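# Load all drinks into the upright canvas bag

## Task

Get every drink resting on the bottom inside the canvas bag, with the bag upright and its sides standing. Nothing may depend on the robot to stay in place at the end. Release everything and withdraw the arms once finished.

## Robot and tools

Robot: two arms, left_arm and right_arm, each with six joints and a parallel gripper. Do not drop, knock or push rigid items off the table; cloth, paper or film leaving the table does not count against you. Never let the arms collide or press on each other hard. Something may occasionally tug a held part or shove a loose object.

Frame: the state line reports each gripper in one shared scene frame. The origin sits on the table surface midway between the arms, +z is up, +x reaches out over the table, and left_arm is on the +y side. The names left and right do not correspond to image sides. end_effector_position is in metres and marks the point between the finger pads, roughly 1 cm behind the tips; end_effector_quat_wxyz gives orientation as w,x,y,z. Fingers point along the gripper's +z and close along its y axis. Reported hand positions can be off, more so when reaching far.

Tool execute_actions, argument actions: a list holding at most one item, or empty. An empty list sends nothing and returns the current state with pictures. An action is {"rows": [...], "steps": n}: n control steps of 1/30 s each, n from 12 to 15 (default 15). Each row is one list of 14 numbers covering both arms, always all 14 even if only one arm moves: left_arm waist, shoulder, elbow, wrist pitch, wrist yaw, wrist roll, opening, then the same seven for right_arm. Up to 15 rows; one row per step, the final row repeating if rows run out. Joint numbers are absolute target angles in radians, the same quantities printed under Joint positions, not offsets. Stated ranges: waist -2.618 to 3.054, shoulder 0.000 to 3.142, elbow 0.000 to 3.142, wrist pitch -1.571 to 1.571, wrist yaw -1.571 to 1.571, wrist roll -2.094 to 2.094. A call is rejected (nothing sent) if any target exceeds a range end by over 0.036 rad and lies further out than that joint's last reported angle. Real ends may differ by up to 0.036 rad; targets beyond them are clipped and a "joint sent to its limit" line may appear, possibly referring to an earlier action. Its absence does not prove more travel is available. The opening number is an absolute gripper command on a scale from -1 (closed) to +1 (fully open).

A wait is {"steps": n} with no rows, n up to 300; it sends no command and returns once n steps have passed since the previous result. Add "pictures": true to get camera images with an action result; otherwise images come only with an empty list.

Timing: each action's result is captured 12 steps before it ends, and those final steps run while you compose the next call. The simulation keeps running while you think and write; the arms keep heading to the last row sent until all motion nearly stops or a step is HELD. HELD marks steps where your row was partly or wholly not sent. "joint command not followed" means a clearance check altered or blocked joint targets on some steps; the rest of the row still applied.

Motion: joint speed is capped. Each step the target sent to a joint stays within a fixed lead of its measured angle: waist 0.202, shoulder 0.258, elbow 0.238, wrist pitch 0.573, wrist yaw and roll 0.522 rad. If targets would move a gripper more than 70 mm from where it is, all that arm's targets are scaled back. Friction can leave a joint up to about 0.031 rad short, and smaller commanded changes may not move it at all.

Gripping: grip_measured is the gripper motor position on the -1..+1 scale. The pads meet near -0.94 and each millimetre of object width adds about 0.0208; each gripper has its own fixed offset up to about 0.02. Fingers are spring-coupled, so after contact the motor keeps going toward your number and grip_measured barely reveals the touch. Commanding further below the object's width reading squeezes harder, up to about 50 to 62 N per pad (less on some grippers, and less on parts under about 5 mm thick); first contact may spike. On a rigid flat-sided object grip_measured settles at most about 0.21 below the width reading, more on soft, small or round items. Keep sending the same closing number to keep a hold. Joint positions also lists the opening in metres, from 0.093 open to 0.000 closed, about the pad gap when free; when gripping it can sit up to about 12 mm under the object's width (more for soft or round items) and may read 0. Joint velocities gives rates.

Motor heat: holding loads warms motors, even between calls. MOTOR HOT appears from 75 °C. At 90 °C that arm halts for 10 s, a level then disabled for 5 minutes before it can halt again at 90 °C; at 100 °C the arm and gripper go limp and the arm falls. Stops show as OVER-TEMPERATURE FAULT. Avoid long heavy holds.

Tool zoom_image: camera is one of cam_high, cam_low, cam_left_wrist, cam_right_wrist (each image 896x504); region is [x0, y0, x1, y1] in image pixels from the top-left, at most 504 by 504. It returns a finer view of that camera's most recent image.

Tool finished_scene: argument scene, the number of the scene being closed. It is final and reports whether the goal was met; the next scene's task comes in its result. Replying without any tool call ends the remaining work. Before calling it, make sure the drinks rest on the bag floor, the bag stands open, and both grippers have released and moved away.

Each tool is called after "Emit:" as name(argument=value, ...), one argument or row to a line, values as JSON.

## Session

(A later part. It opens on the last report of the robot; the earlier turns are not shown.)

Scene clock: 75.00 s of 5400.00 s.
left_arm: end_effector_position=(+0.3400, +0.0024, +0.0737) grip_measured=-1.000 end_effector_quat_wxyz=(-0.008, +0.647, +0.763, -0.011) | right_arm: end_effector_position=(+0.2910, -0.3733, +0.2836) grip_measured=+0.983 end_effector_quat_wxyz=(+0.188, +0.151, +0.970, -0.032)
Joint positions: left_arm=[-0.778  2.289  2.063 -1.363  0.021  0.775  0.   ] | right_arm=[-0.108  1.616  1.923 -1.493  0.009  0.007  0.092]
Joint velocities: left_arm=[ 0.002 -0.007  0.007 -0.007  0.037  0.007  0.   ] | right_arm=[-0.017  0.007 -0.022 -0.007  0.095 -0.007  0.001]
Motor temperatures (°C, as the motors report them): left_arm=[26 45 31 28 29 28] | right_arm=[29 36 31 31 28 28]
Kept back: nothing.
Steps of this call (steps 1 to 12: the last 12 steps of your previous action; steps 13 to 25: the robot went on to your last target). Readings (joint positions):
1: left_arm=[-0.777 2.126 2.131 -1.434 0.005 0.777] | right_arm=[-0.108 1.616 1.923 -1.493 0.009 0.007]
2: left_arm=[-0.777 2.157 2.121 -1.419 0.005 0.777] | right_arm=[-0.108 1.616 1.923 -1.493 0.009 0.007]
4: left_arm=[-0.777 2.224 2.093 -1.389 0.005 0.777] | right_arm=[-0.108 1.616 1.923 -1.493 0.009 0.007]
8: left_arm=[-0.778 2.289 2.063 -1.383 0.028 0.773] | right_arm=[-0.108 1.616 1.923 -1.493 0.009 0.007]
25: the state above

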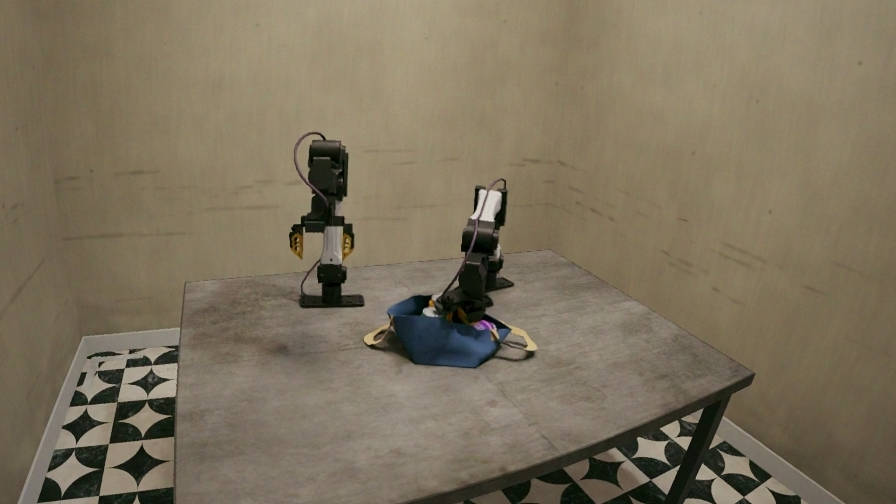

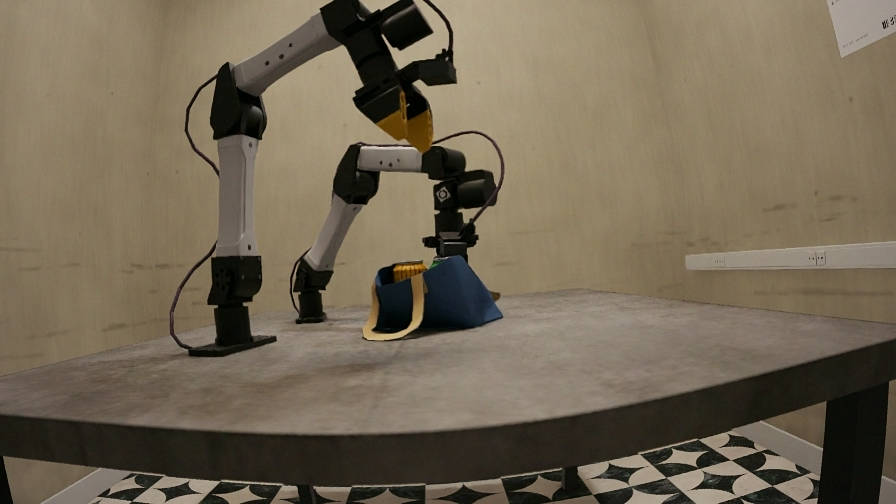

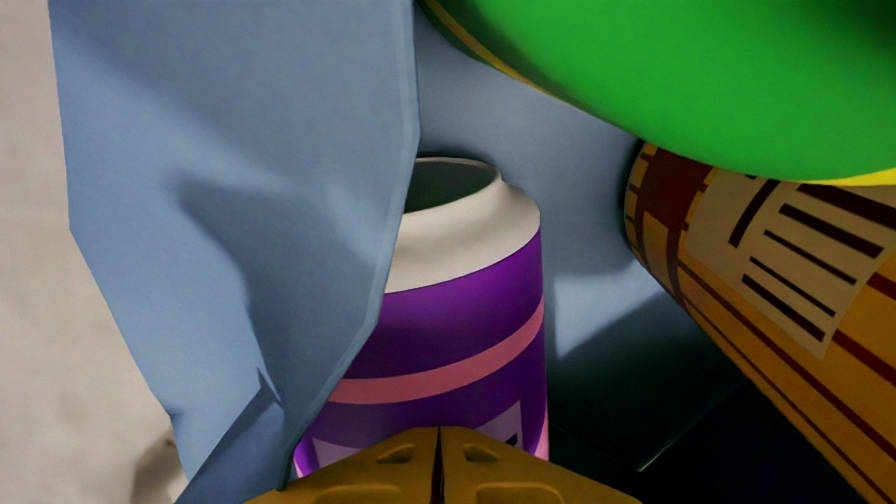

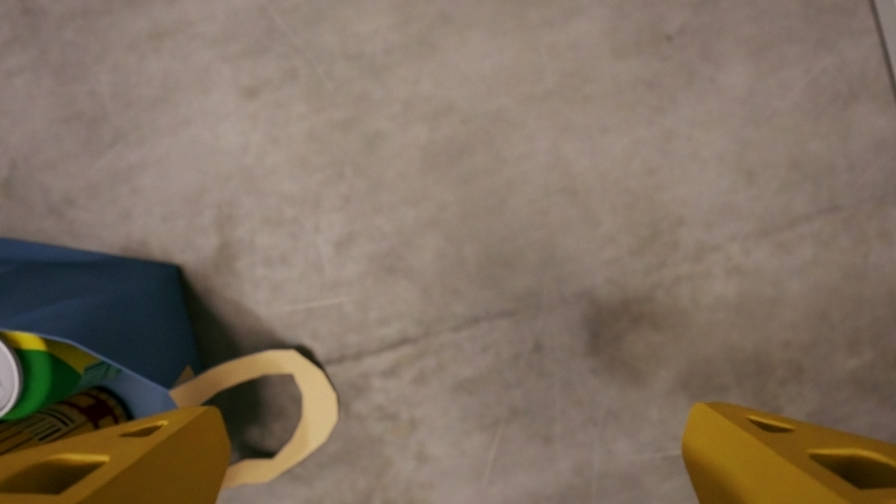

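Emit:
execute_actions(
  actions=[
    {"rows":[[-0.77,2.25,2.07,-1.37,0,0.78,-1,-0.1,1.6,1.9,-1.5,0,0,1],[-0.77,2.25,2.07,-1.37,0,0.78,-1,-0.1,1.6,1.9,-1.5,0,0,1],[-0.77,2.25,2.07,-1.37,0,0.78,-0.5,-0.1,1.6,1.9,-1.5,0,0,1],[-0.77,2.25,2.07,-1.37,0,0.78,0,-0.1,1.6,1.9,-1.5,0,0,1],[-0.77,2.25,2.07,-1.37,0,0.78,0.65,-0.1,1.6,1.9,-1.5,0,0,1]],"steps":15},
  ],
)

Emit:
execute_actions(
  actions=[
    {"steps":25},
  ],
)

Emit:
execute_actions(
  actions=[
    {"rows":[[-0.77,2.37,2.07,-1.32,0,0.78,0.65,-0.1,1.6,1.9,-1.5,0,0,1]],"steps":15},
  ],
)

Emit:
execute_actions(
  actions=[
    {"steps":25},
  ],
  pictures=true,
)

Scene clock: 75.90 s of 5400.00 s.
left_arm: end_effector_position=(+0.3404, +0.0028, +0.0776) grip_measured=-0.869 end_effector_quat_wxyz=(-0.004, +0.647, +0.763, -0.009) | right_arm: end_effector_position=(+0.2910, -0.3733, +0.2836) grip_measured=+0.983 end_effector_quat_wxyz=(+0.188, +0.151, +0.970, -0.032)
Joint positions: left_arm=[-0.778  2.28   2.063 -1.364  0.018  0.775  0.003] | right_arm=[-0.108  1.616  1.923 -1.493  0.009  0.007  0.092]
Joint velocities: left_arm=[-0.022 -0.139 -0.007  0.081  0.037 -0.066  0.421] | right_arm=[-0.002 -0.002 -0.037 -0.051  0.095 -0.022  0.   ]
Motor temperatures (°C, as the motors report them): left_arm=[26 45 31 28 29 28] | right_arm=[29 36 31 31 28 28]
Steps of this call (steps 1 to 15: the robot went on to your last target; steps 16 to 24: nothing new was sent; steps 25 to 27: the first 3 steps of this action). Readings (joint positions):
25: left_arm=[-0.778 2.287 2.063 -1.363 0.021 0.775] | right_arm=[-0.108 1.616 1.923 -1.493 0.009 0.007]
26: left_arm=[-0.778 2.284 2.063 -1.364 0.020 0.775] | right_arm=[-0.108 1.616 1.923 -1.493 0.009 0.007]
27: the state above

Scene clock: 76.73 s of 5400.00 s.
left_arm: end_effector_position=(+0.3437, +0.0053, +0.0853) grip_measured=+0.648 end_effector_quat_wxyz=(+0.006, +0.645, +0.764, -0.002) | right_arm: end_effector_position=(+0.2910, -0.3733, +0.2836) grip_measured=+0.983 end_effector_quat_wxyz=(+0.188, +0.151, +0.970, -0.032)
Joint positions: left_arm=[-0.774  2.261  2.063 -1.362  0.005  0.775  0.076] | right_arm=[-0.108  1.616  1.923 -1.493  0.009  0.007  0.092]
Joint velocities: left_arm=[-0.007 -0.022 -0.007  0.007 -0.007  0.007  0.002] | right_arm=[-0.022 -0.002 -0.002 -0.051 -0.081 -0.007  0.   ]
Motor temperatures (°C, as the motors report them): left_arm=[26 45 31 28 29 28] | right_arm=[29 36 31 31 28 28]
Kept back: nothing.
Steps of this call (steps 1 to 12: the last 12 steps of your previous action; steps 13 to 25: the robot went on to your last target). Readings (joint positions):
1: left_arm=[-0.778 2.275 2.063 -1.364 0.017 0.775] | right_arm=[-0.108 1.616 1.923 -1.493 0.009 0.007]
2: left_arm=[-0.778 2.270 2.063 -1.364 0.016 0.775] | right_arm=[-0.108 1.616 1.923 -1.493 0.009 0.007]
4: left_arm=[-0.778 2.264 2.063 -1.364 0.015 0.775] | right_arm=[-0.108 1.616 1.923 -1.493 0.009 0.007]
8: left_arm=[-0.775 2.261 2.063 -1.362 0.006 0.775] | right_arm=[-0.108 1.616 1.923 -1.493 0.009 0.007]
25: the state above

Scene clock: 76.83 s of 5400.00 s.
left_arm: end_effector_position=(+0.3458, +0.0039, +0.0727) grip_measured=+0.648 end_effector_quat_wxyz=(-0.003, +0.645, +0.764, -0.003) | right_arm: end_effector_position=(+0.2910, -0.3733, +0.2836) grip_measured=+0.983 end_effector_quat_wxyz=(+0.188, +0.151, +0.970, -0.032)
Joint positions: left_arm=[-0.774  2.294  2.068 -1.351  0.005  0.775  0.076] | right_arm=[-0.108  1.616  1.923 -1.493  0.009  0.007  0.092]
Joint velocities: left_arm=[-0.002  0.466 -0.012  0.125 -0.051 -0.022 -0.002] | right_arm=[ 0.007  0.007  0.002  0.037  0.022 -0.022  0.001]
Motor temperatures (°C, as the motors report them): left_arm=[26 45 31 28 29 28] | right_arm=[29 36 31 31 28 28]
Steps of this call (steps 1 to 3: the first 3 steps of this action). Readings (joint positions):
1: left_arm=[-0.774 2.268 2.065 -1.361 0.005 0.775] | right_arm=[-0.108 1.616 1.923 -1.493 0.009 0.007]
2: left_arm=[-0.774 2.279 2.068 -1.356 0.005 0.775] | right_arm=[-0.108 1.616 1.923 -1.493 0.009 0.007]
3: the state above

Scene clock: 77.67 s of 5400.00 s.
left_arm: end_effector_position=(+0.3418, +0.0033, +0.0693) grip_measured=+0.649 end_effector_quat_wxyz=(-0.013, +0.644, +0.765, -0.015) | right_arm: end_effector_position=(+0.2910, -0.3733, +0.2836) grip_measured=+0.983 end_effector_quat_wxyz=(+0.188, +0.151, +0.970, -0.032)
Joint positions: left_arm=[-0.772  2.306  2.075 -1.368  0.028  0.775  0.076] | right_arm=[-0.108  1.616  1.923 -1.493  0.009  0.007  0.092]
Joint velocities: left_arm=[-0.017  0.007 -0.022 -0.066 -0.007  0.095 -0.   ] | right_arm=[ 0.022  0.012  0.012 -0.066  0.037  0.037 -0.   ]
Motor temperatures (°C, as the motors report them): left_arm=[26 45 31 28 29 28] | right_arm=[29 36 31 31 28 28]
Kept back: nothing.
Steps of this call (steps 1 to 12: the last 12 steps of your previous action; steps 13 to 25: the robot went on to your last target). Readings (joint positions):
1: left_arm=[-0.773 2.306 2.072 -1.360 0.015 0.775] | right_arm=[-0.108 1.616 1.923 -1.493 0.009 0.007]
2: left_arm=[-0.772 2.306 2.075 -1.366 0.023 0.774] | right_arm=[-0.108 1.616 1.923 -1.493 0.009 0.007]
4: left_arm=[-0.772 2.306 2.075 -1.368 0.027 0.775] | right_arm=[-0.108 1.616 1.923 -1.493 0.009 0.007]
8: left_arm=[-0.772 2.306 2.075 -1.368 0.028 0.775] | right_arm=[-0.108 1.616 1.923 -1.493 0.009 0.007]
25: the state above

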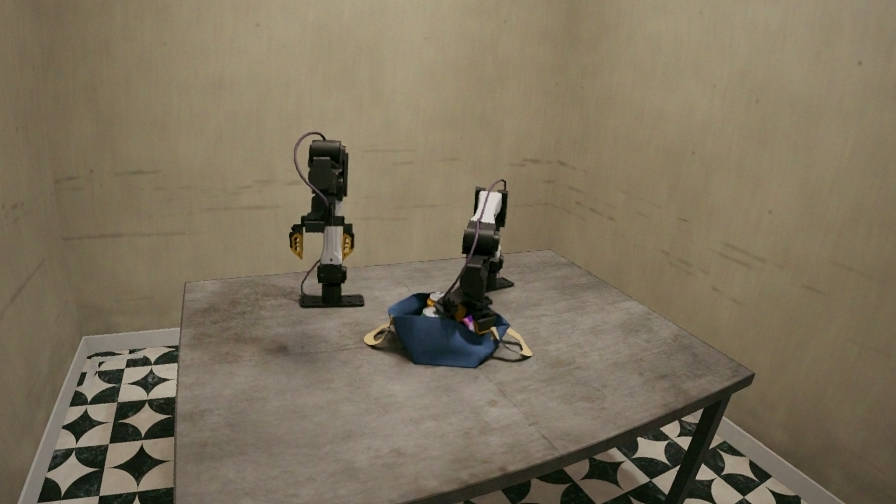

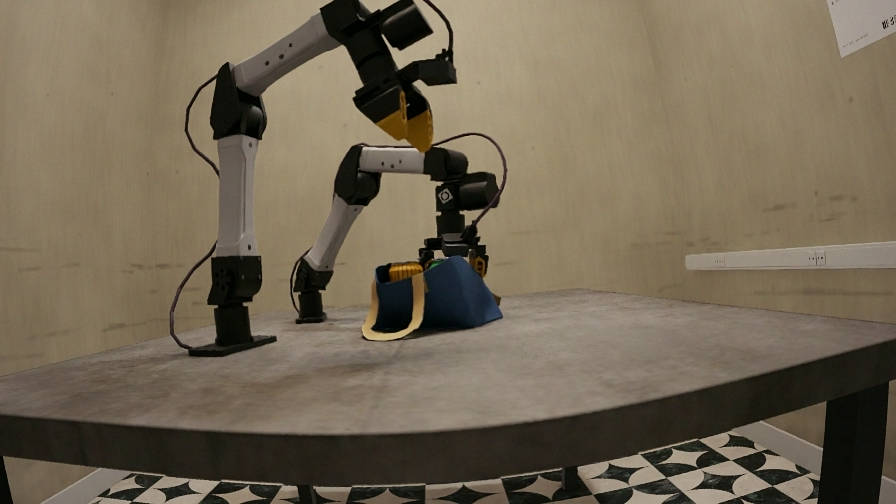

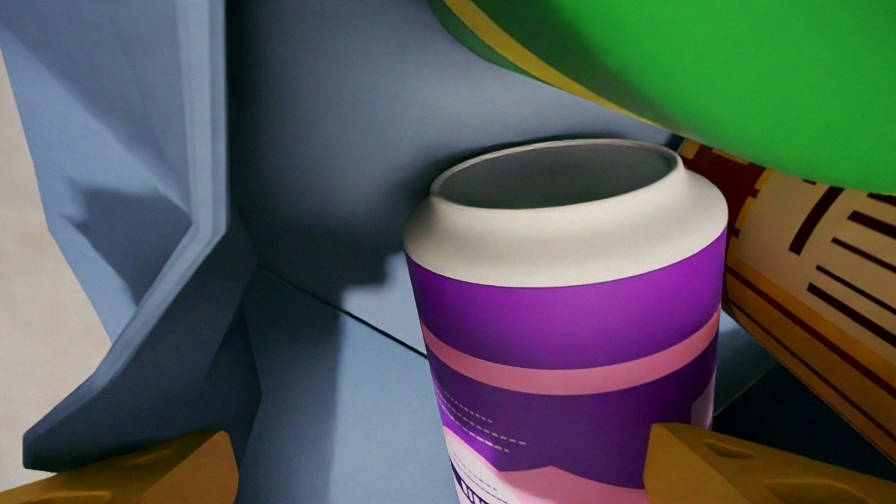

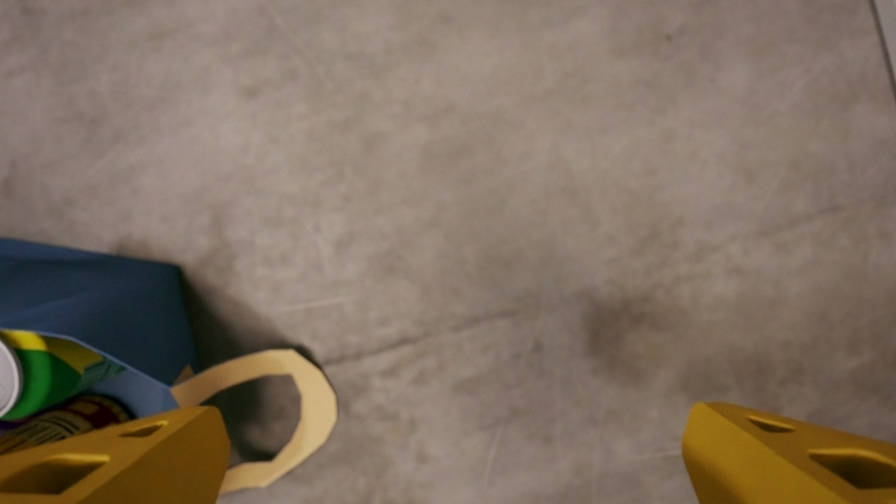

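Emit:
execute_actions(
  actions=[
    {"rows":[[-0.77,2.24,2.07,-1.37,0,0.78,0.6,-0.1,1.6,1.9,-1.5,0,0,1],[-0.77,2.23,2.07,-1.38,0,0.78,0.6,-0.1,1.6,1.9,-1.5,0,0,1],[-0.77,2.23,2.07,-1.38,0,0.78,0.6,-0.1,1.6,1.9,-1.5,0,0,1],[-0.77,2.23,2.07,-1.38,0,0.78,0.6,-0.1,1.6,1.9,-1.5,0,0,1],[-0.83,2.22,2.04,-1.37,0,0.78,0.55,-0.1,1.6,1.9,-1.5,0,0,1]],"steps":15},
  ],
)

Emit:
execute_actions(
  actions=[
    {"steps":20},
  ],
)

Emit:
execute_actions(
  actions=[
    {"rows":[[-0.83,2.36,2.04,-1.31,0,0.78,0.55,-0.1,1.6,1.9,-1.5,0,0,1]],"steps":15},
  ],
)

Emit:
execute_actions(
  actions=[
    {"steps":25},
  ],
  pictures=true,
)

Scene clock: 78.77 s of 5400.00 s.
left_arm: end_effector_position=(+0.3427, +0.0039, +0.0801) grip_measured=+0.603 end_effector_quat_wxyz=(-0.002, +0.644, +0.765, -0.011) | right_arm: end_effector_position=(+0.2910, -0.3733, +0.2836) grip_measured=+0.983 end_effector_quat_wxyz=(+0.188, +0.151, +0.970, -0.032)
Joint positions: left_arm=[-0.772  2.281  2.075 -1.371  0.022  0.775  0.074] | right_arm=[-0.108  1.616  1.923 -1.493  0.009  0.007  0.092]
Joint velocities: left_arm=[-0.012 -0.374  0.007  0.037 -0.139  0.066 -0.003] | right_arm=[-0.007 -0.002 -0.017 -0.037 -0.095  0.022 -0.   ]
Motor temperatures (°C, as the motors report them): left_arm=[26 45 31 28 29 28] | right_arm=[29 36 31 31 28 28]
Steps of this call (steps 1 to 15: the robot went on to your last target; steps 16 to 30: nothing new was sent; steps 31 to 33: the first 3 steps of this action). Readings (joint positions):
31: left_arm=[-0.772 2.299 2.075 -1.369 0.028 0.775] | right_arm=[-0.108 1.616 1.923 -1.493 0.009 0.007]
32: left_arm=[-0.772 2.292 2.075 -1.371 0.025 0.775] | right_arm=[-0.108 1.616 1.923 -1.493 0.009 0.007]
33: the state above

Scene clock: 79.43 s of 5400.00 s.
left_arm: end_effector_position=(+0.3291, -0.0136, +0.1036) grip_measured=+0.552 end_effector_quat_wxyz=(+0.024, +0.666, +0.745, -0.001) | right_arm: end_effector_position=(+0.2910, -0.3733, +0.2836) grip_measured=+0.983 end_effector_quat_wxyz=(+0.188, +0.151, +0.970, -0.032)
Joint positions: left_arm=[-0.829  2.221  2.068 -1.369  0.004  0.776  0.072] | right_arm=[-0.108  1.616  1.923 -1.493  0.009  0.007  0.092]
Joint velocities: left_arm=[-0.007  0.017 -0.002  0.066  0.066 -0.081  0.   ] | right_arm=[ 0.002 -0.007  0.017  0.037  0.022 -0.037 -0.   ]
Motor temperatures (°C, as the motors report them): left_arm=[26 45 31 28 29 28] | right_arm=[29 36 31 31 28 28]
Kept back: nothing.
Steps of this call (steps 1 to 12: the last 12 steps of your previous action; steps 13 to 20: the robot went on to your last target). Readings (joint positions):
1: left_arm=[-0.772 2.268 2.075 -1.371 0.019 0.775] | right_arm=[-0.108 1.616 1.923 -1.493 0.009 0.007]
2: left_arm=[-0.776 2.255 2.074 -1.370 0.016 0.775] | right_arm=[-0.108 1.616 1.923 -1.493 0.009 0.007]
4: left_arm=[-0.794 2.234 2.069 -1.369 0.010 0.775] | right_arm=[-0.108 1.616 1.923 -1.493 0.009 0.007]
8: left_arm=[-0.828 2.223 2.068 -1.369 0.007 0.776] | right_arm=[-0.108 1.616 1.923 -1.493 0.009 0.007]
20: the state above

Scene clock: 79.53 s of 5400.00 s.
left_arm: end_effector_position=(+0.3334, -0.0157, +0.0894) grip_measured=+0.551 end_effector_quat_wxyz=(+0.018, +0.666, +0.746, -0.000) | right_arm: end_effector_position=(+0.2910, -0.3733, +0.2836) grip_measured=+0.983 end_effector_quat_wxyz=(+0.188, +0.151, +0.970, -0.032)
Joint positions: left_arm=[-0.827  2.255  2.068 -1.348  0.002  0.777  0.072] | right_arm=[-0.108  1.616  1.923 -1.493  0.009  0.007  0.092]
Joint velocities: left_arm=[ 0.022  0.598  0.002  0.3    0.022  0.095 -0.   ] | right_arm=[ 0.012 -0.007 -0.002 -0.037 -0.007  0.022  0.002]
Motor temperatures (°C, as the motors report them): left_arm=[26 45 31 28 29 28] | right_arm=[29 36 31 31 28 28]
Steps of this call (steps 1 to 3: the first 3 steps of this action). Readings (joint positions):
1: left_arm=[-0.829 2.229 2.068 -1.368 0.004 0.776] | right_arm=[-0.108 1.616 1.923 -1.493 0.009 0.007]
2: left_arm=[-0.828 2.238 2.068 -1.358 0.002 0.777] | right_arm=[-0.108 1.616 1.923 -1.493 0.009 0.007]
3: the state above

Scene clock: 80.37 s of 5400.00 s.
left_arm: end_effector_position=(+0.3359, -0.0219, +0.0668) grip_measured=+0.551 end_effector_quat_wxyz=(+0.008, +0.666, +0.745, -0.013) | right_arm: end_effector_position=(+0.2910, -0.3733, +0.2836) grip_measured=+0.983 end_effector_quat_wxyz=(+0.188, +0.151, +0.970, -0.032)
Joint positions: left_arm=[-0.825  2.308  2.069 -1.317  0.026  0.779  0.072] | right_arm=[-0.108  1.616  1.923 -1.493  0.009  0.007  0.092]
Joint velocities: left_arm=[-0.017 -0.022 -0.007 -0.007 -0.051 -0.022 -0.   ] | right_arm=[-0.012 -0.002 -0.012 -0.037 -0.051  0.007 -0.   ]
Motor temperatures (°C, as the motors report them): left_arm=[26 45 31 28 29 28] | right_arm=[29 36 31 31 28 28]
Kept back: nothing.
Steps of this call (steps 1 to 12: the last 12 steps of your previous action; steps 13 to 25: the robot went on to your last target). Readings (joint positions):
1: left_arm=[-0.827 2.275 2.068 -1.340 0.002 0.777] | right_arm=[-0.108 1.616 1.923 -1.493 0.009 0.007]
2: left_arm=[-0.827 2.298 2.068 -1.335 0.001 0.777] | right_arm=[-0.108 1.616 1.923 -1.493 0.009 0.007]
4: left_arm=[-0.825 2.308 2.069 -1.326 0.027 0.776] | right_arm=[-0.108 1.616 1.923 -1.493 0.009 0.007]
8: left_arm=[-0.825 2.308 2.069 -1.319 0.029 0.776] | right_arm=[-0.108 1.616 1.923 -1.493 0.009 0.007]
25: the state above

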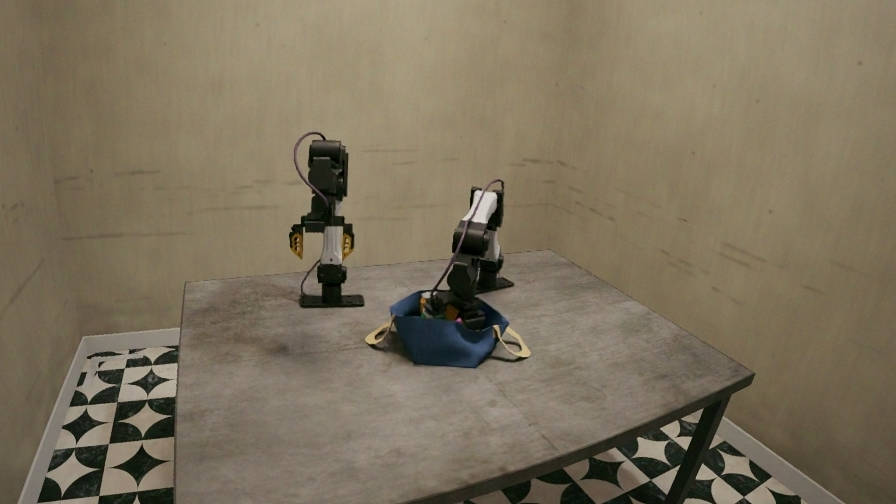

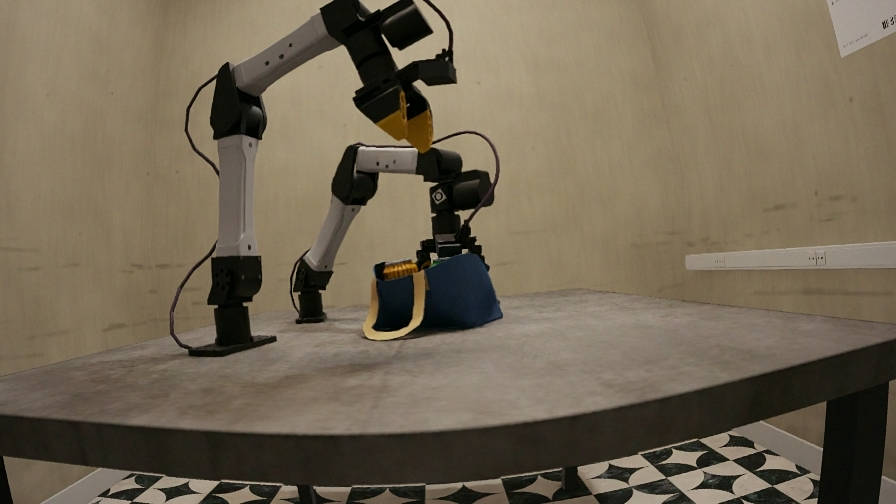

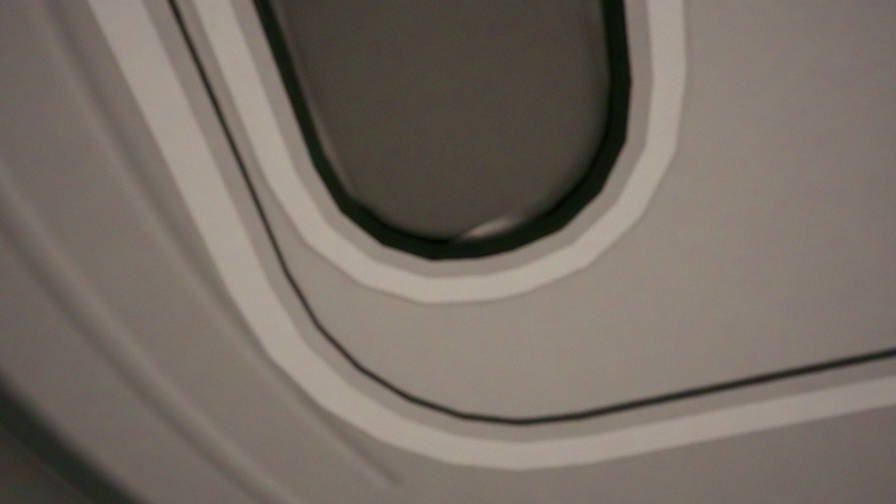

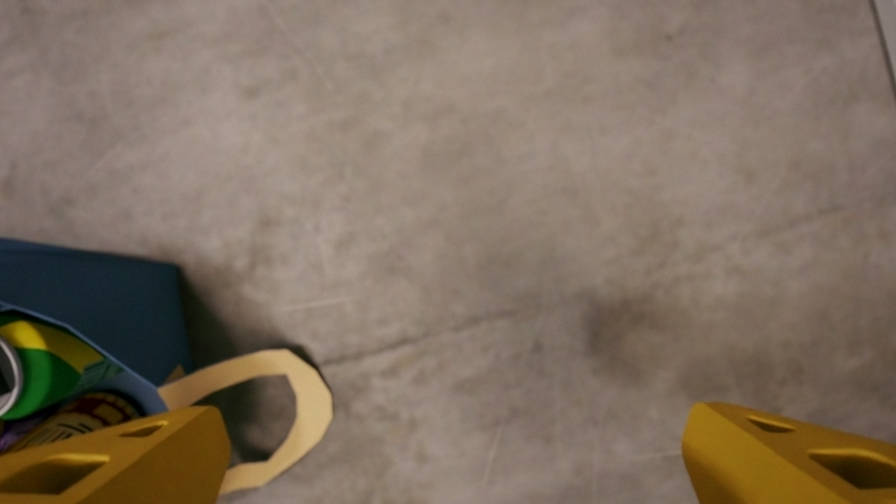

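Camera is on green's top; walls look up now. Lift and look.

Emit:
execute_actions(
  actions=[
    {"rows":[[-0.83,2.2,2.08,-1.4,0,0.78,0.55,-0.1,1.6,1.9,-1.5,0,0,1],[-0.83,2.1,2.1,-1.45,0,0.78,0.55,-0.1,1.6,1.9,-1.5,0,0,1],[-0.85,1.95,2.3,-1.5,0,0.4,0.55,-0.1,1.6,1.9,-1.5,0,0,1],[-0.85,1.95,2.3,-1.5,0,0,0.55,-0.1,1.6,1.9,-1.5,0,0,1]],"steps":15},
  ],
)

Emit:
execute_actions(
  actions=[
    {"steps":30},
  ],
  pictures=true,
)

Scene clock: 80.83 s of 5400.00 s.
left_arm: end_effector_position=(+0.3329, -0.0181, +0.0862) grip_measured=+0.551 end_effector_quat_wxyz=(+0.015, +0.659, +0.752, -0.009) | right_arm: end_effector_position=(+0.2910, -0.3733, +0.2836) grip_measured=+0.983 end_effector_quat_wxyz=(+0.188, +0.151, +0.970, -0.032)
Joint positions: left_arm=[-0.825  2.269  2.079 -1.352  0.02   0.759  0.072] | right_arm=[-0.108  1.616  1.923 -1.493  0.009  0.007  0.092]
Joint velocities: left_arm=[-0.007 -0.491  0.603 -0.755 -0.037 -0.901 -0.001] | right_arm=[ 0.002  0.007 -0.002 -0.022 -0.095  0.037 -0.001]
Motor temperatures (°C, as the motors report them): left_arm=[26 45 31 28 29 28] | right_arm=[29 36 31 31 28 28]
Steps of this call (steps 1 to 11: the robot went on to your last target; steps 12 to 14: the first 3 steps of this action). Readings (joint positions):
12: left_arm=[-0.825 2.300 2.069 -1.319 0.025 0.779] | right_arm=[-0.108 1.616 1.923 -1.493 0.009 0.007]
13: left_arm=[-0.825 2.286 2.069 -1.332 0.021 0.779] | right_arm=[-0.108 1.616 1.923 -1.493 0.009 0.007]
14: the state above

Scene clock: 81.83 s of 5400.00 s.
left_arm: end_effector_position=(+0.3127, -0.0098, +0.2866) grip_measured=+0.551 end_effector_quat_wxyz=(+0.211, +0.338, +0.914, -0.081) | right_arm: end_effector_position=(+0.2910, -0.3733, +0.2836) grip_measured=+0.983 end_effector_quat_wxyz=(+0.188, +0.151, +0.970, -0.032)
Joint positions: left_arm=[-0.844  1.936  2.305 -1.484  0.01   0.008  0.072] | right_arm=[-0.108  1.616  1.923 -1.493  0.009  0.007  0.092]
Joint velocities: left_arm=[-0.012 -0.007 -0.007 -0.037  0.037 -0.051 -0.   ] | right_arm=[-0.022 -0.012 -0.002 -0.007  0.037 -0.066 -0.   ]
Motor temperatures (°C, as the motors report them): left_arm=[26 45 31 28 29 28] | right_arm=[29 36 31 31 28 28]
Kept back: nothing.
Steps of this call (steps 1 to 12: the last 12 steps of your previous action; steps 13 to 30: the robot went on to your last target). Readings (joint positions):
1: left_arm=[-0.826 2.249 2.102 -1.368 0.020 0.721] | right_arm=[-0.108 1.616 1.923 -1.493 0.009 0.007]
2: left_arm=[-0.826 2.225 2.124 -1.375 0.020 0.679] | right_arm=[-0.108 1.616 1.923 -1.493 0.009 0.007]
4: left_arm=[-0.828 2.166 2.165 -1.385 0.020 0.591] | right_arm=[-0.108 1.616 1.923 -1.493 0.009 0.007]
8: left_arm=[-0.835 2.031 2.246 -1.415 0.016 0.338] | right_arm=[-0.108 1.616 1.923 -1.493 0.009 0.007]
30: the state above

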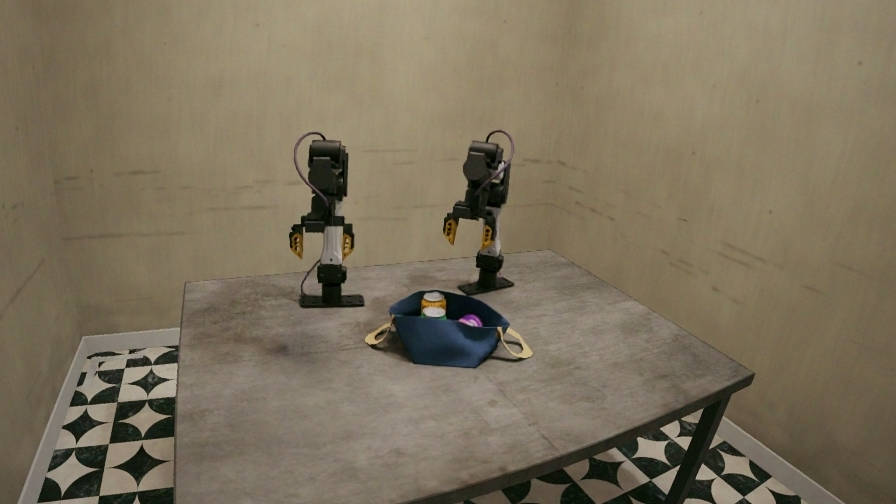

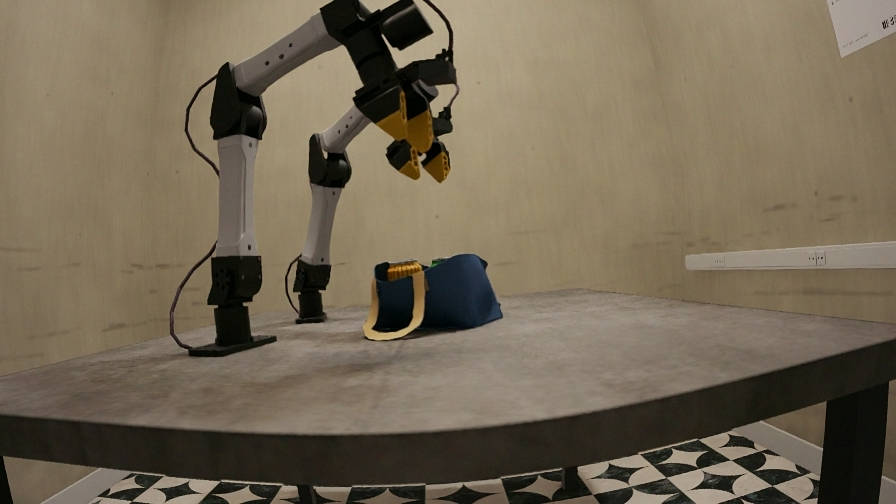

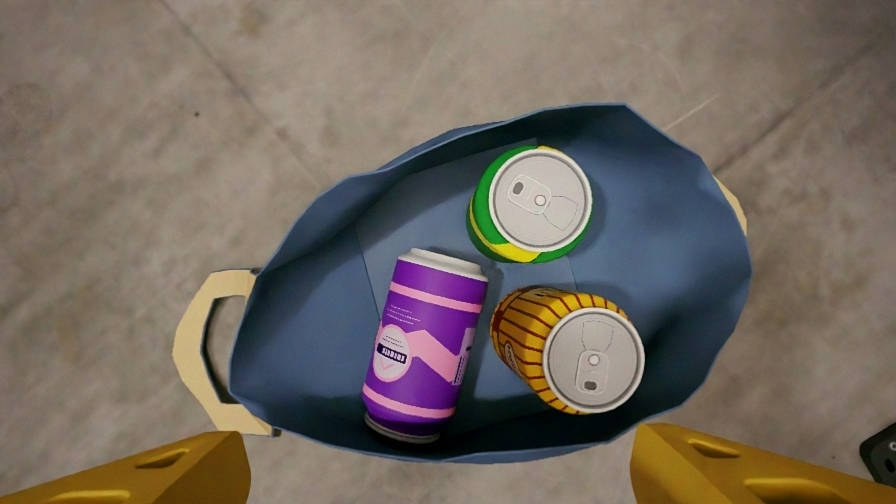

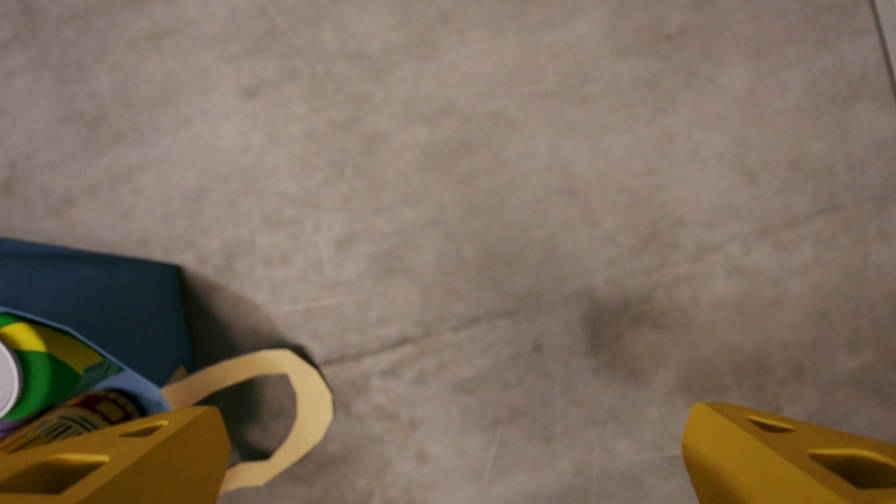

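Emit:
execute_actions(
  actions=[
    {"rows":[[-0.82,2.18,2.14,-1.44,0,0.26,0.58,-0.1,1.6,1.9,-1.5,0,0,1]],"steps":15},
  ],
)

Emit:
execute_actions(
  actions=[
    {"steps":30},
  ],
  pictures=true,
)

Scene clock: 82.57 s of 5400.00 s.
left_arm: end_effector_position=(+0.3169, -0.0122, +0.2676) grip_measured=+0.578 end_effector_quat_wxyz=(+0.192, +0.364, +0.909, -0.068) | right_arm: end_effector_position=(+0.2910, -0.3733, +0.2836) grip_measured=+0.983 end_effector_quat_wxyz=(+0.188, +0.151, +0.970, -0.032)
Joint positions: left_arm=[-0.842  1.964  2.277 -1.473  0.01   0.063  0.073] | right_arm=[-0.108  1.616  1.923 -1.493  0.009  0.007  0.092]
Joint velocities: left_arm=[ 0.032  0.545 -0.383  0.11  -0.037  0.579 -0.   ] | right_arm=[ 0.002  0.002 -0.002 -0.022  0.037  0.037  0.002]
Motor temperatures (°C, as the motors report them): left_arm=[26 45 31 28 29 28] | right_arm=[29 36 31 31 28 28]
Steps of this call (steps 1 to 15: the robot went on to your last target; steps 16 to 19: nothing new was sent; steps 20 to 22: the first 3 steps of this action). Readings (joint positions):
20: left_arm=[-0.843 1.942 2.299 -1.482 0.010 0.022] | right_arm=[-0.108 1.616 1.923 -1.493 0.009 0.007]
21: left_arm=[-0.843 1.949 2.289 -1.477 0.010 0.043] | right_arm=[-0.108 1.616 1.923 -1.493 0.009 0.007]
22: the state above

Scene clock: 83.57 s of 5400.00 s.
left_arm: end_effector_position=(+0.3262, -0.0109, +0.1331) grip_measured=+0.578 end_effector_quat_wxyz=(+0.034, +0.450, +0.892, -0.012) | right_arm: end_effector_position=(+0.2910, -0.3733, +0.2836) grip_measured=+0.983 end_effector_quat_wxyz=(+0.188, +0.151, +0.970, -0.032)
Joint positions: left_arm=[-0.826  2.193  2.14  -1.446  0.009  0.254  0.073] | right_arm=[-0.108  1.616  1.923 -1.493  0.009  0.007  0.092]
Joint velocities: left_arm=[-0.012 -0.027 -0.007 -0.007  0.037  0.007 -0.   ] | right_arm=[-0.012 -0.017 -0.007  0.022 -0.081  0.037 -0.001]
Motor temperatures (°C, as the motors report them): left_arm=[26 45 31 28 29 28] | right_arm=[29 36 31 31 28 28]
Kept back: nothing.
Steps of this call (steps 1 to 12: the last 12 steps of your previous action; steps 13 to 30: the robot went on to your last target). Readings (joint positions):
1: left_arm=[-0.841 1.986 2.263 -1.469 0.010 0.083] | right_arm=[-0.108 1.616 1.923 -1.493 0.009 0.007]
2: left_arm=[-0.840 2.012 2.247 -1.465 0.010 0.102] | right_arm=[-0.108 1.616 1.923 -1.493 0.009 0.007]
4: left_arm=[-0.836 2.073 2.213 -1.456 0.010 0.143] | right_arm=[-0.108 1.616 1.923 -1.493 0.009 0.007]
8: left_arm=[-0.828 2.187 2.152 -1.447 0.010 0.208] | right_arm=[-0.108 1.616 1.923 -1.493 0.009 0.007]
30: the state above
All arms were judged still, so your last target was given up. Only a new action makes them travel on or press farther. Fingers that are still opening or closing keep moving.

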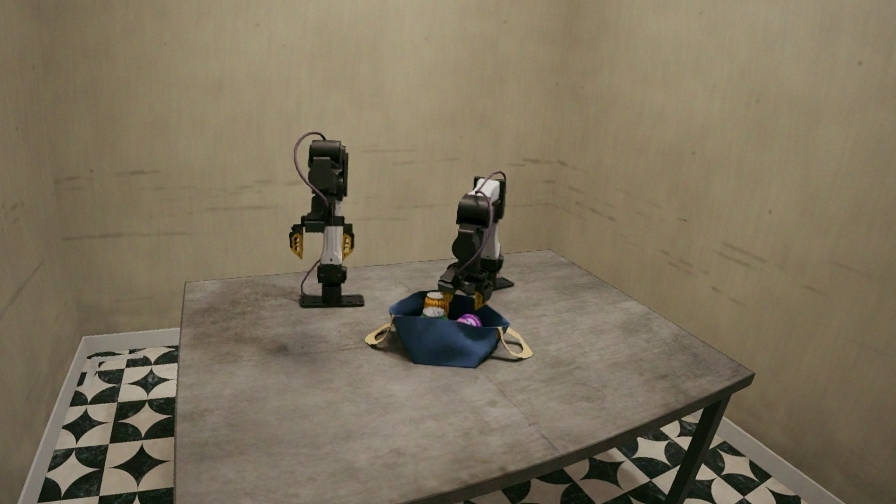

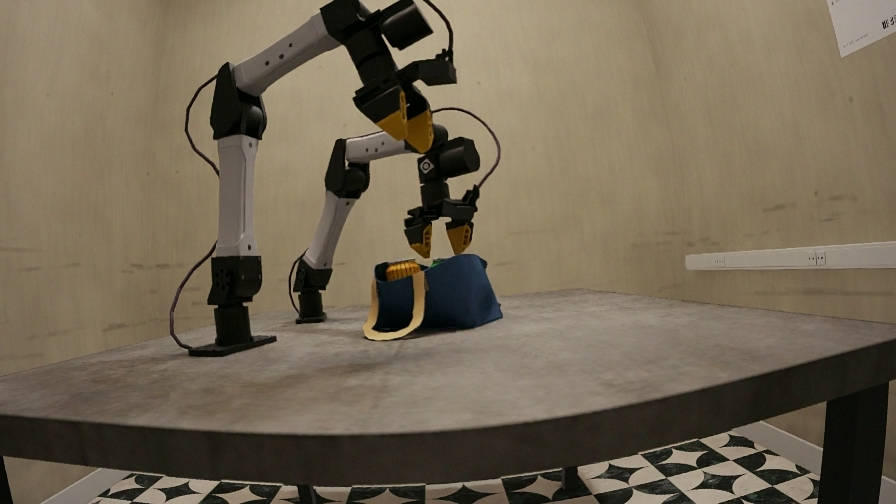

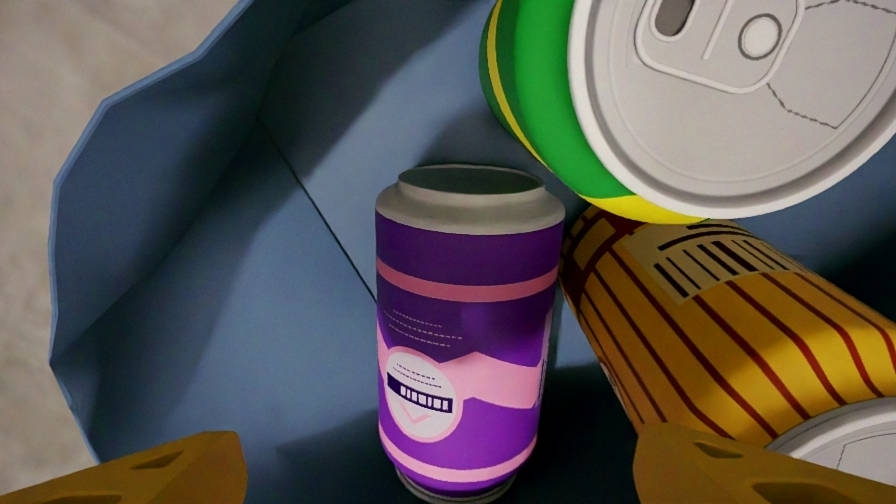

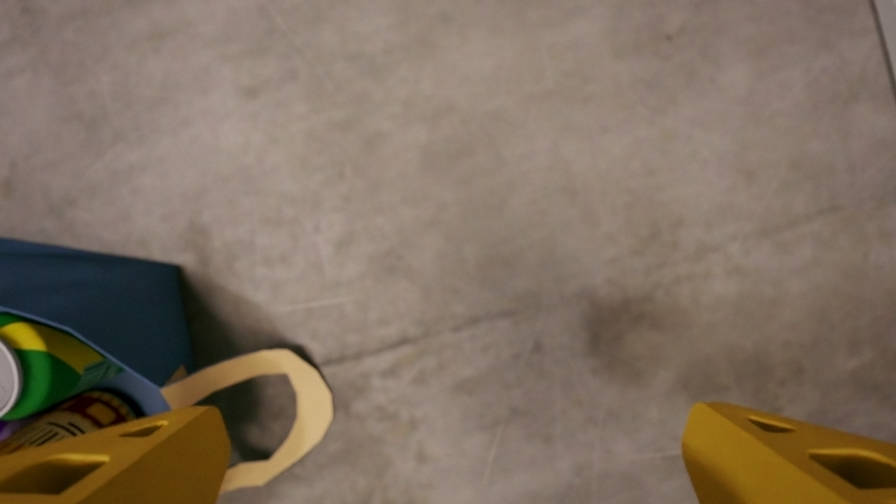

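Emit:
execute_actions(
  actions=[
    {"rows":[[-0.80,2.2,2.14,-1.43,0,0.26,0.62,-0.1,1.6,1.9,-1.5,0,0,1],[-0.80,2.22,2.14,-1.42,0,0.26,0.62,-0.1,1.6,1.9,-1.5,0,0,1],[-0.80,2.25,2.14,-1.41,0,0.26,0.62,-0.1,1.6,1.9,-1.5,0,0,1],[-0.80,2.3,2.14,-1.39,0,0.26,0.62,-0.1,1.6,1.9,-1.5,0,0,1],[-0.80,2.35,2.14,-1.37,0,0.26,0.62,-0.1,1.6,1.9,-1.5,0,0,1],[-0.80,2.40,2.14,-1.35,0,0.26,0.62,-0.1,1.6,1.9,-1.5,0,0,1]],"steps":15},
  ],
)

Emit:
execute_actions(
  actions=[
    {"steps":30},
  ],
  pictures=true,
)

Scene clock: 84.63 s of 5400.00 s.
left_arm: end_effector_position=(+0.3291, -0.0090, +0.1319) grip_measured=+0.617 end_effector_quat_wxyz=(+0.034, +0.447, +0.894, -0.012) | right_arm: end_effector_position=(+0.2910, -0.3733, +0.2836) grip_measured=+0.983 end_effector_quat_wxyz=(+0.188, +0.151, +0.970, -0.032)
Joint positions: left_arm=[-0.819  2.196  2.14  -1.442  0.009  0.255  0.075] | right_arm=[-0.108  1.616  1.923 -1.493  0.009  0.007  0.092]
Joint velocities: left_arm=[ 0.134  0.032 -0.002  0.125 -0.007  0.007  0.001] | right_arm=[-0.002  0.007 -0.012 -0.007 -0.037 -0.007  0.   ]
Motor temperatures (°C, as the motors report them): left_arm=[26 45 31 28 29 28] | right_arm=[29 36 31 31 28 28]
Steps of this call (steps 1 to 29: nothing new was sent; steps 30 to 32: the first 3 steps of this action). Readings (joint positions):
30: left_arm=[-0.825 2.193 2.140 -1.446 0.009 0.254] | right_arm=[-0.108 1.616 1.923 -1.493 0.009 0.007]
31: left_arm=[-0.822 2.193 2.140 -1.445 0.009 0.255] | right_arm=[-0.108 1.616 1.923 -1.493 0.009 0.007]
32: the state above

Scene clock: 85.63 s of 5400.00 s.
left_arm: end_effector_position=(+0.3433, -0.0112, +0.0545) grip_measured=+0.619 end_effector_quat_wxyz=(-0.023, +0.444, +0.896, -0.002) | right_arm: end_effector_position=(+0.2910, -0.3733, +0.2836) grip_measured=+0.983 end_effector_quat_wxyz=(+0.188, +0.151, +0.970, -0.032)
Joint positions: left_arm=[-0.802  2.38   2.143 -1.379  0.012  0.265  0.075] | right_arm=[-0.108  1.616  1.923 -1.493  0.009  0.007  0.092]
Joint velocities: left_arm=[-0.017  0.017 -0.002 -0.022  0.022  0.007 -0.001] | right_arm=[ 0.007 -0.002 -0.002 -0.007 -0.066  0.007 -0.   ]
Motor temperatures (°C, as the motors report them): left_arm=[26 46 31 28 29 28] | right_arm=[29 36 31 31 28 28]
Kept back: nothing.
Steps of this call (steps 1 to 12: the last 12 steps of your previous action; steps 13 to 30: the robot went on to your last target). Readings (joint positions):
1: left_arm=[-0.814 2.204 2.140 -1.437 0.009 0.255] | right_arm=[-0.108 1.616 1.923 -1.493 0.009 0.007]
2: left_arm=[-0.810 2.220 2.141 -1.429 0.009 0.255] | right_arm=[-0.108 1.616 1.923 -1.493 0.009 0.007]
4: left_arm=[-0.805 2.278 2.143 -1.405 0.009 0.255] | right_arm=[-0.108 1.616 1.923 -1.493 0.009 0.007]
8: left_arm=[-0.802 2.376 2.143 -1.387 0.031 0.260] | right_arm=[-0.108 1.616 1.923 -1.493 0.009 0.007]
30: the state above
All arms were judged still, so your last target was given up. Only a new action makes them travel on or press farther. Fingers that are still opening or closing keep moving.

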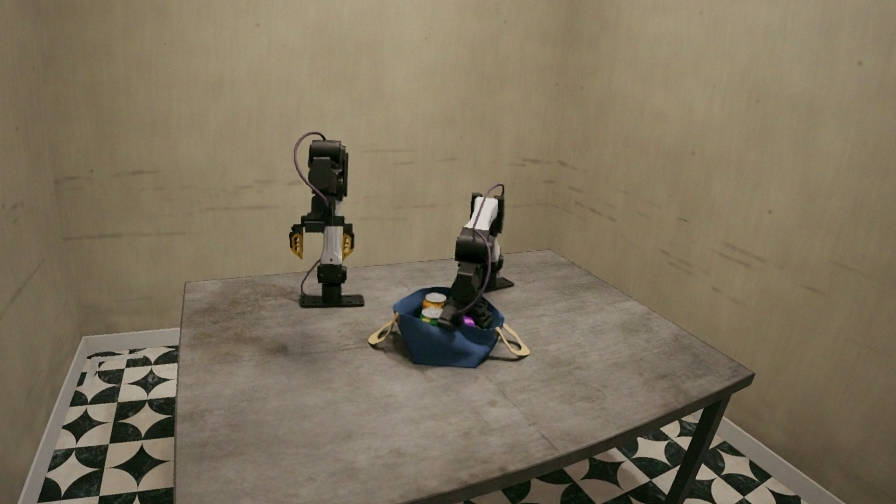

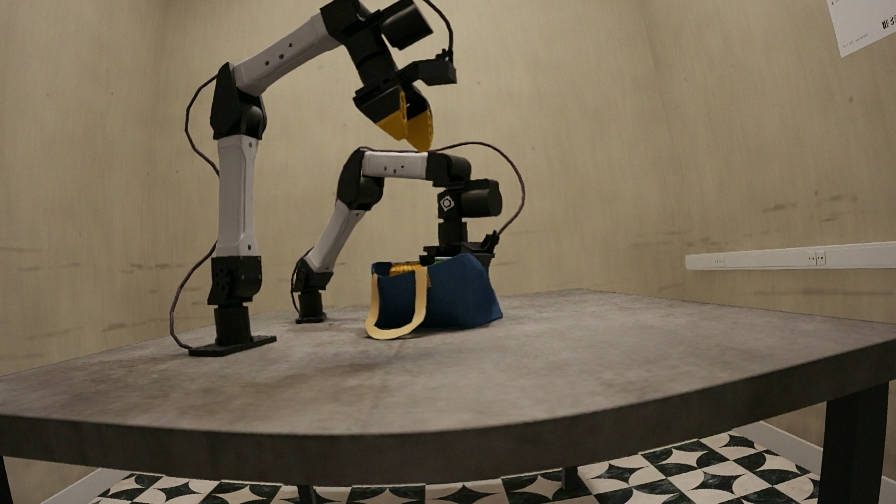

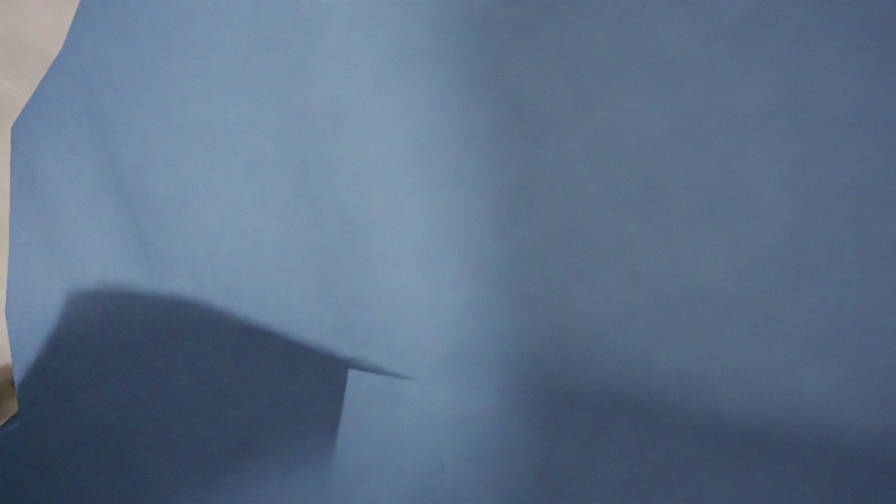

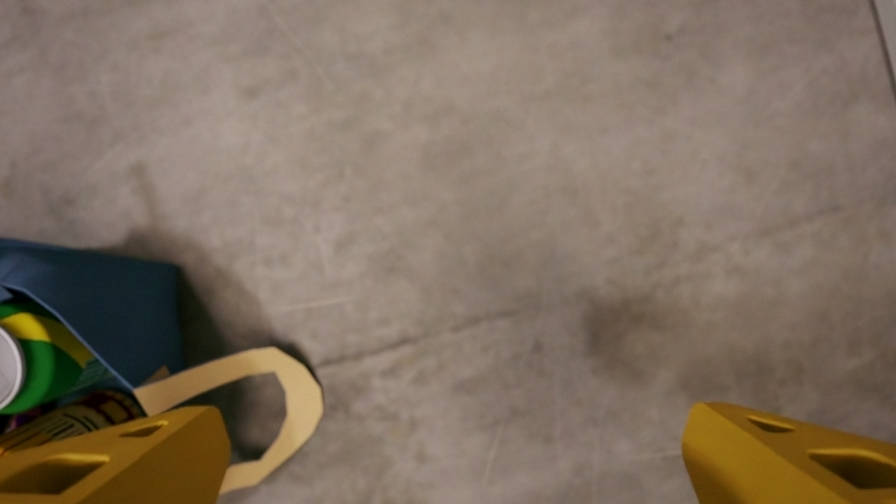

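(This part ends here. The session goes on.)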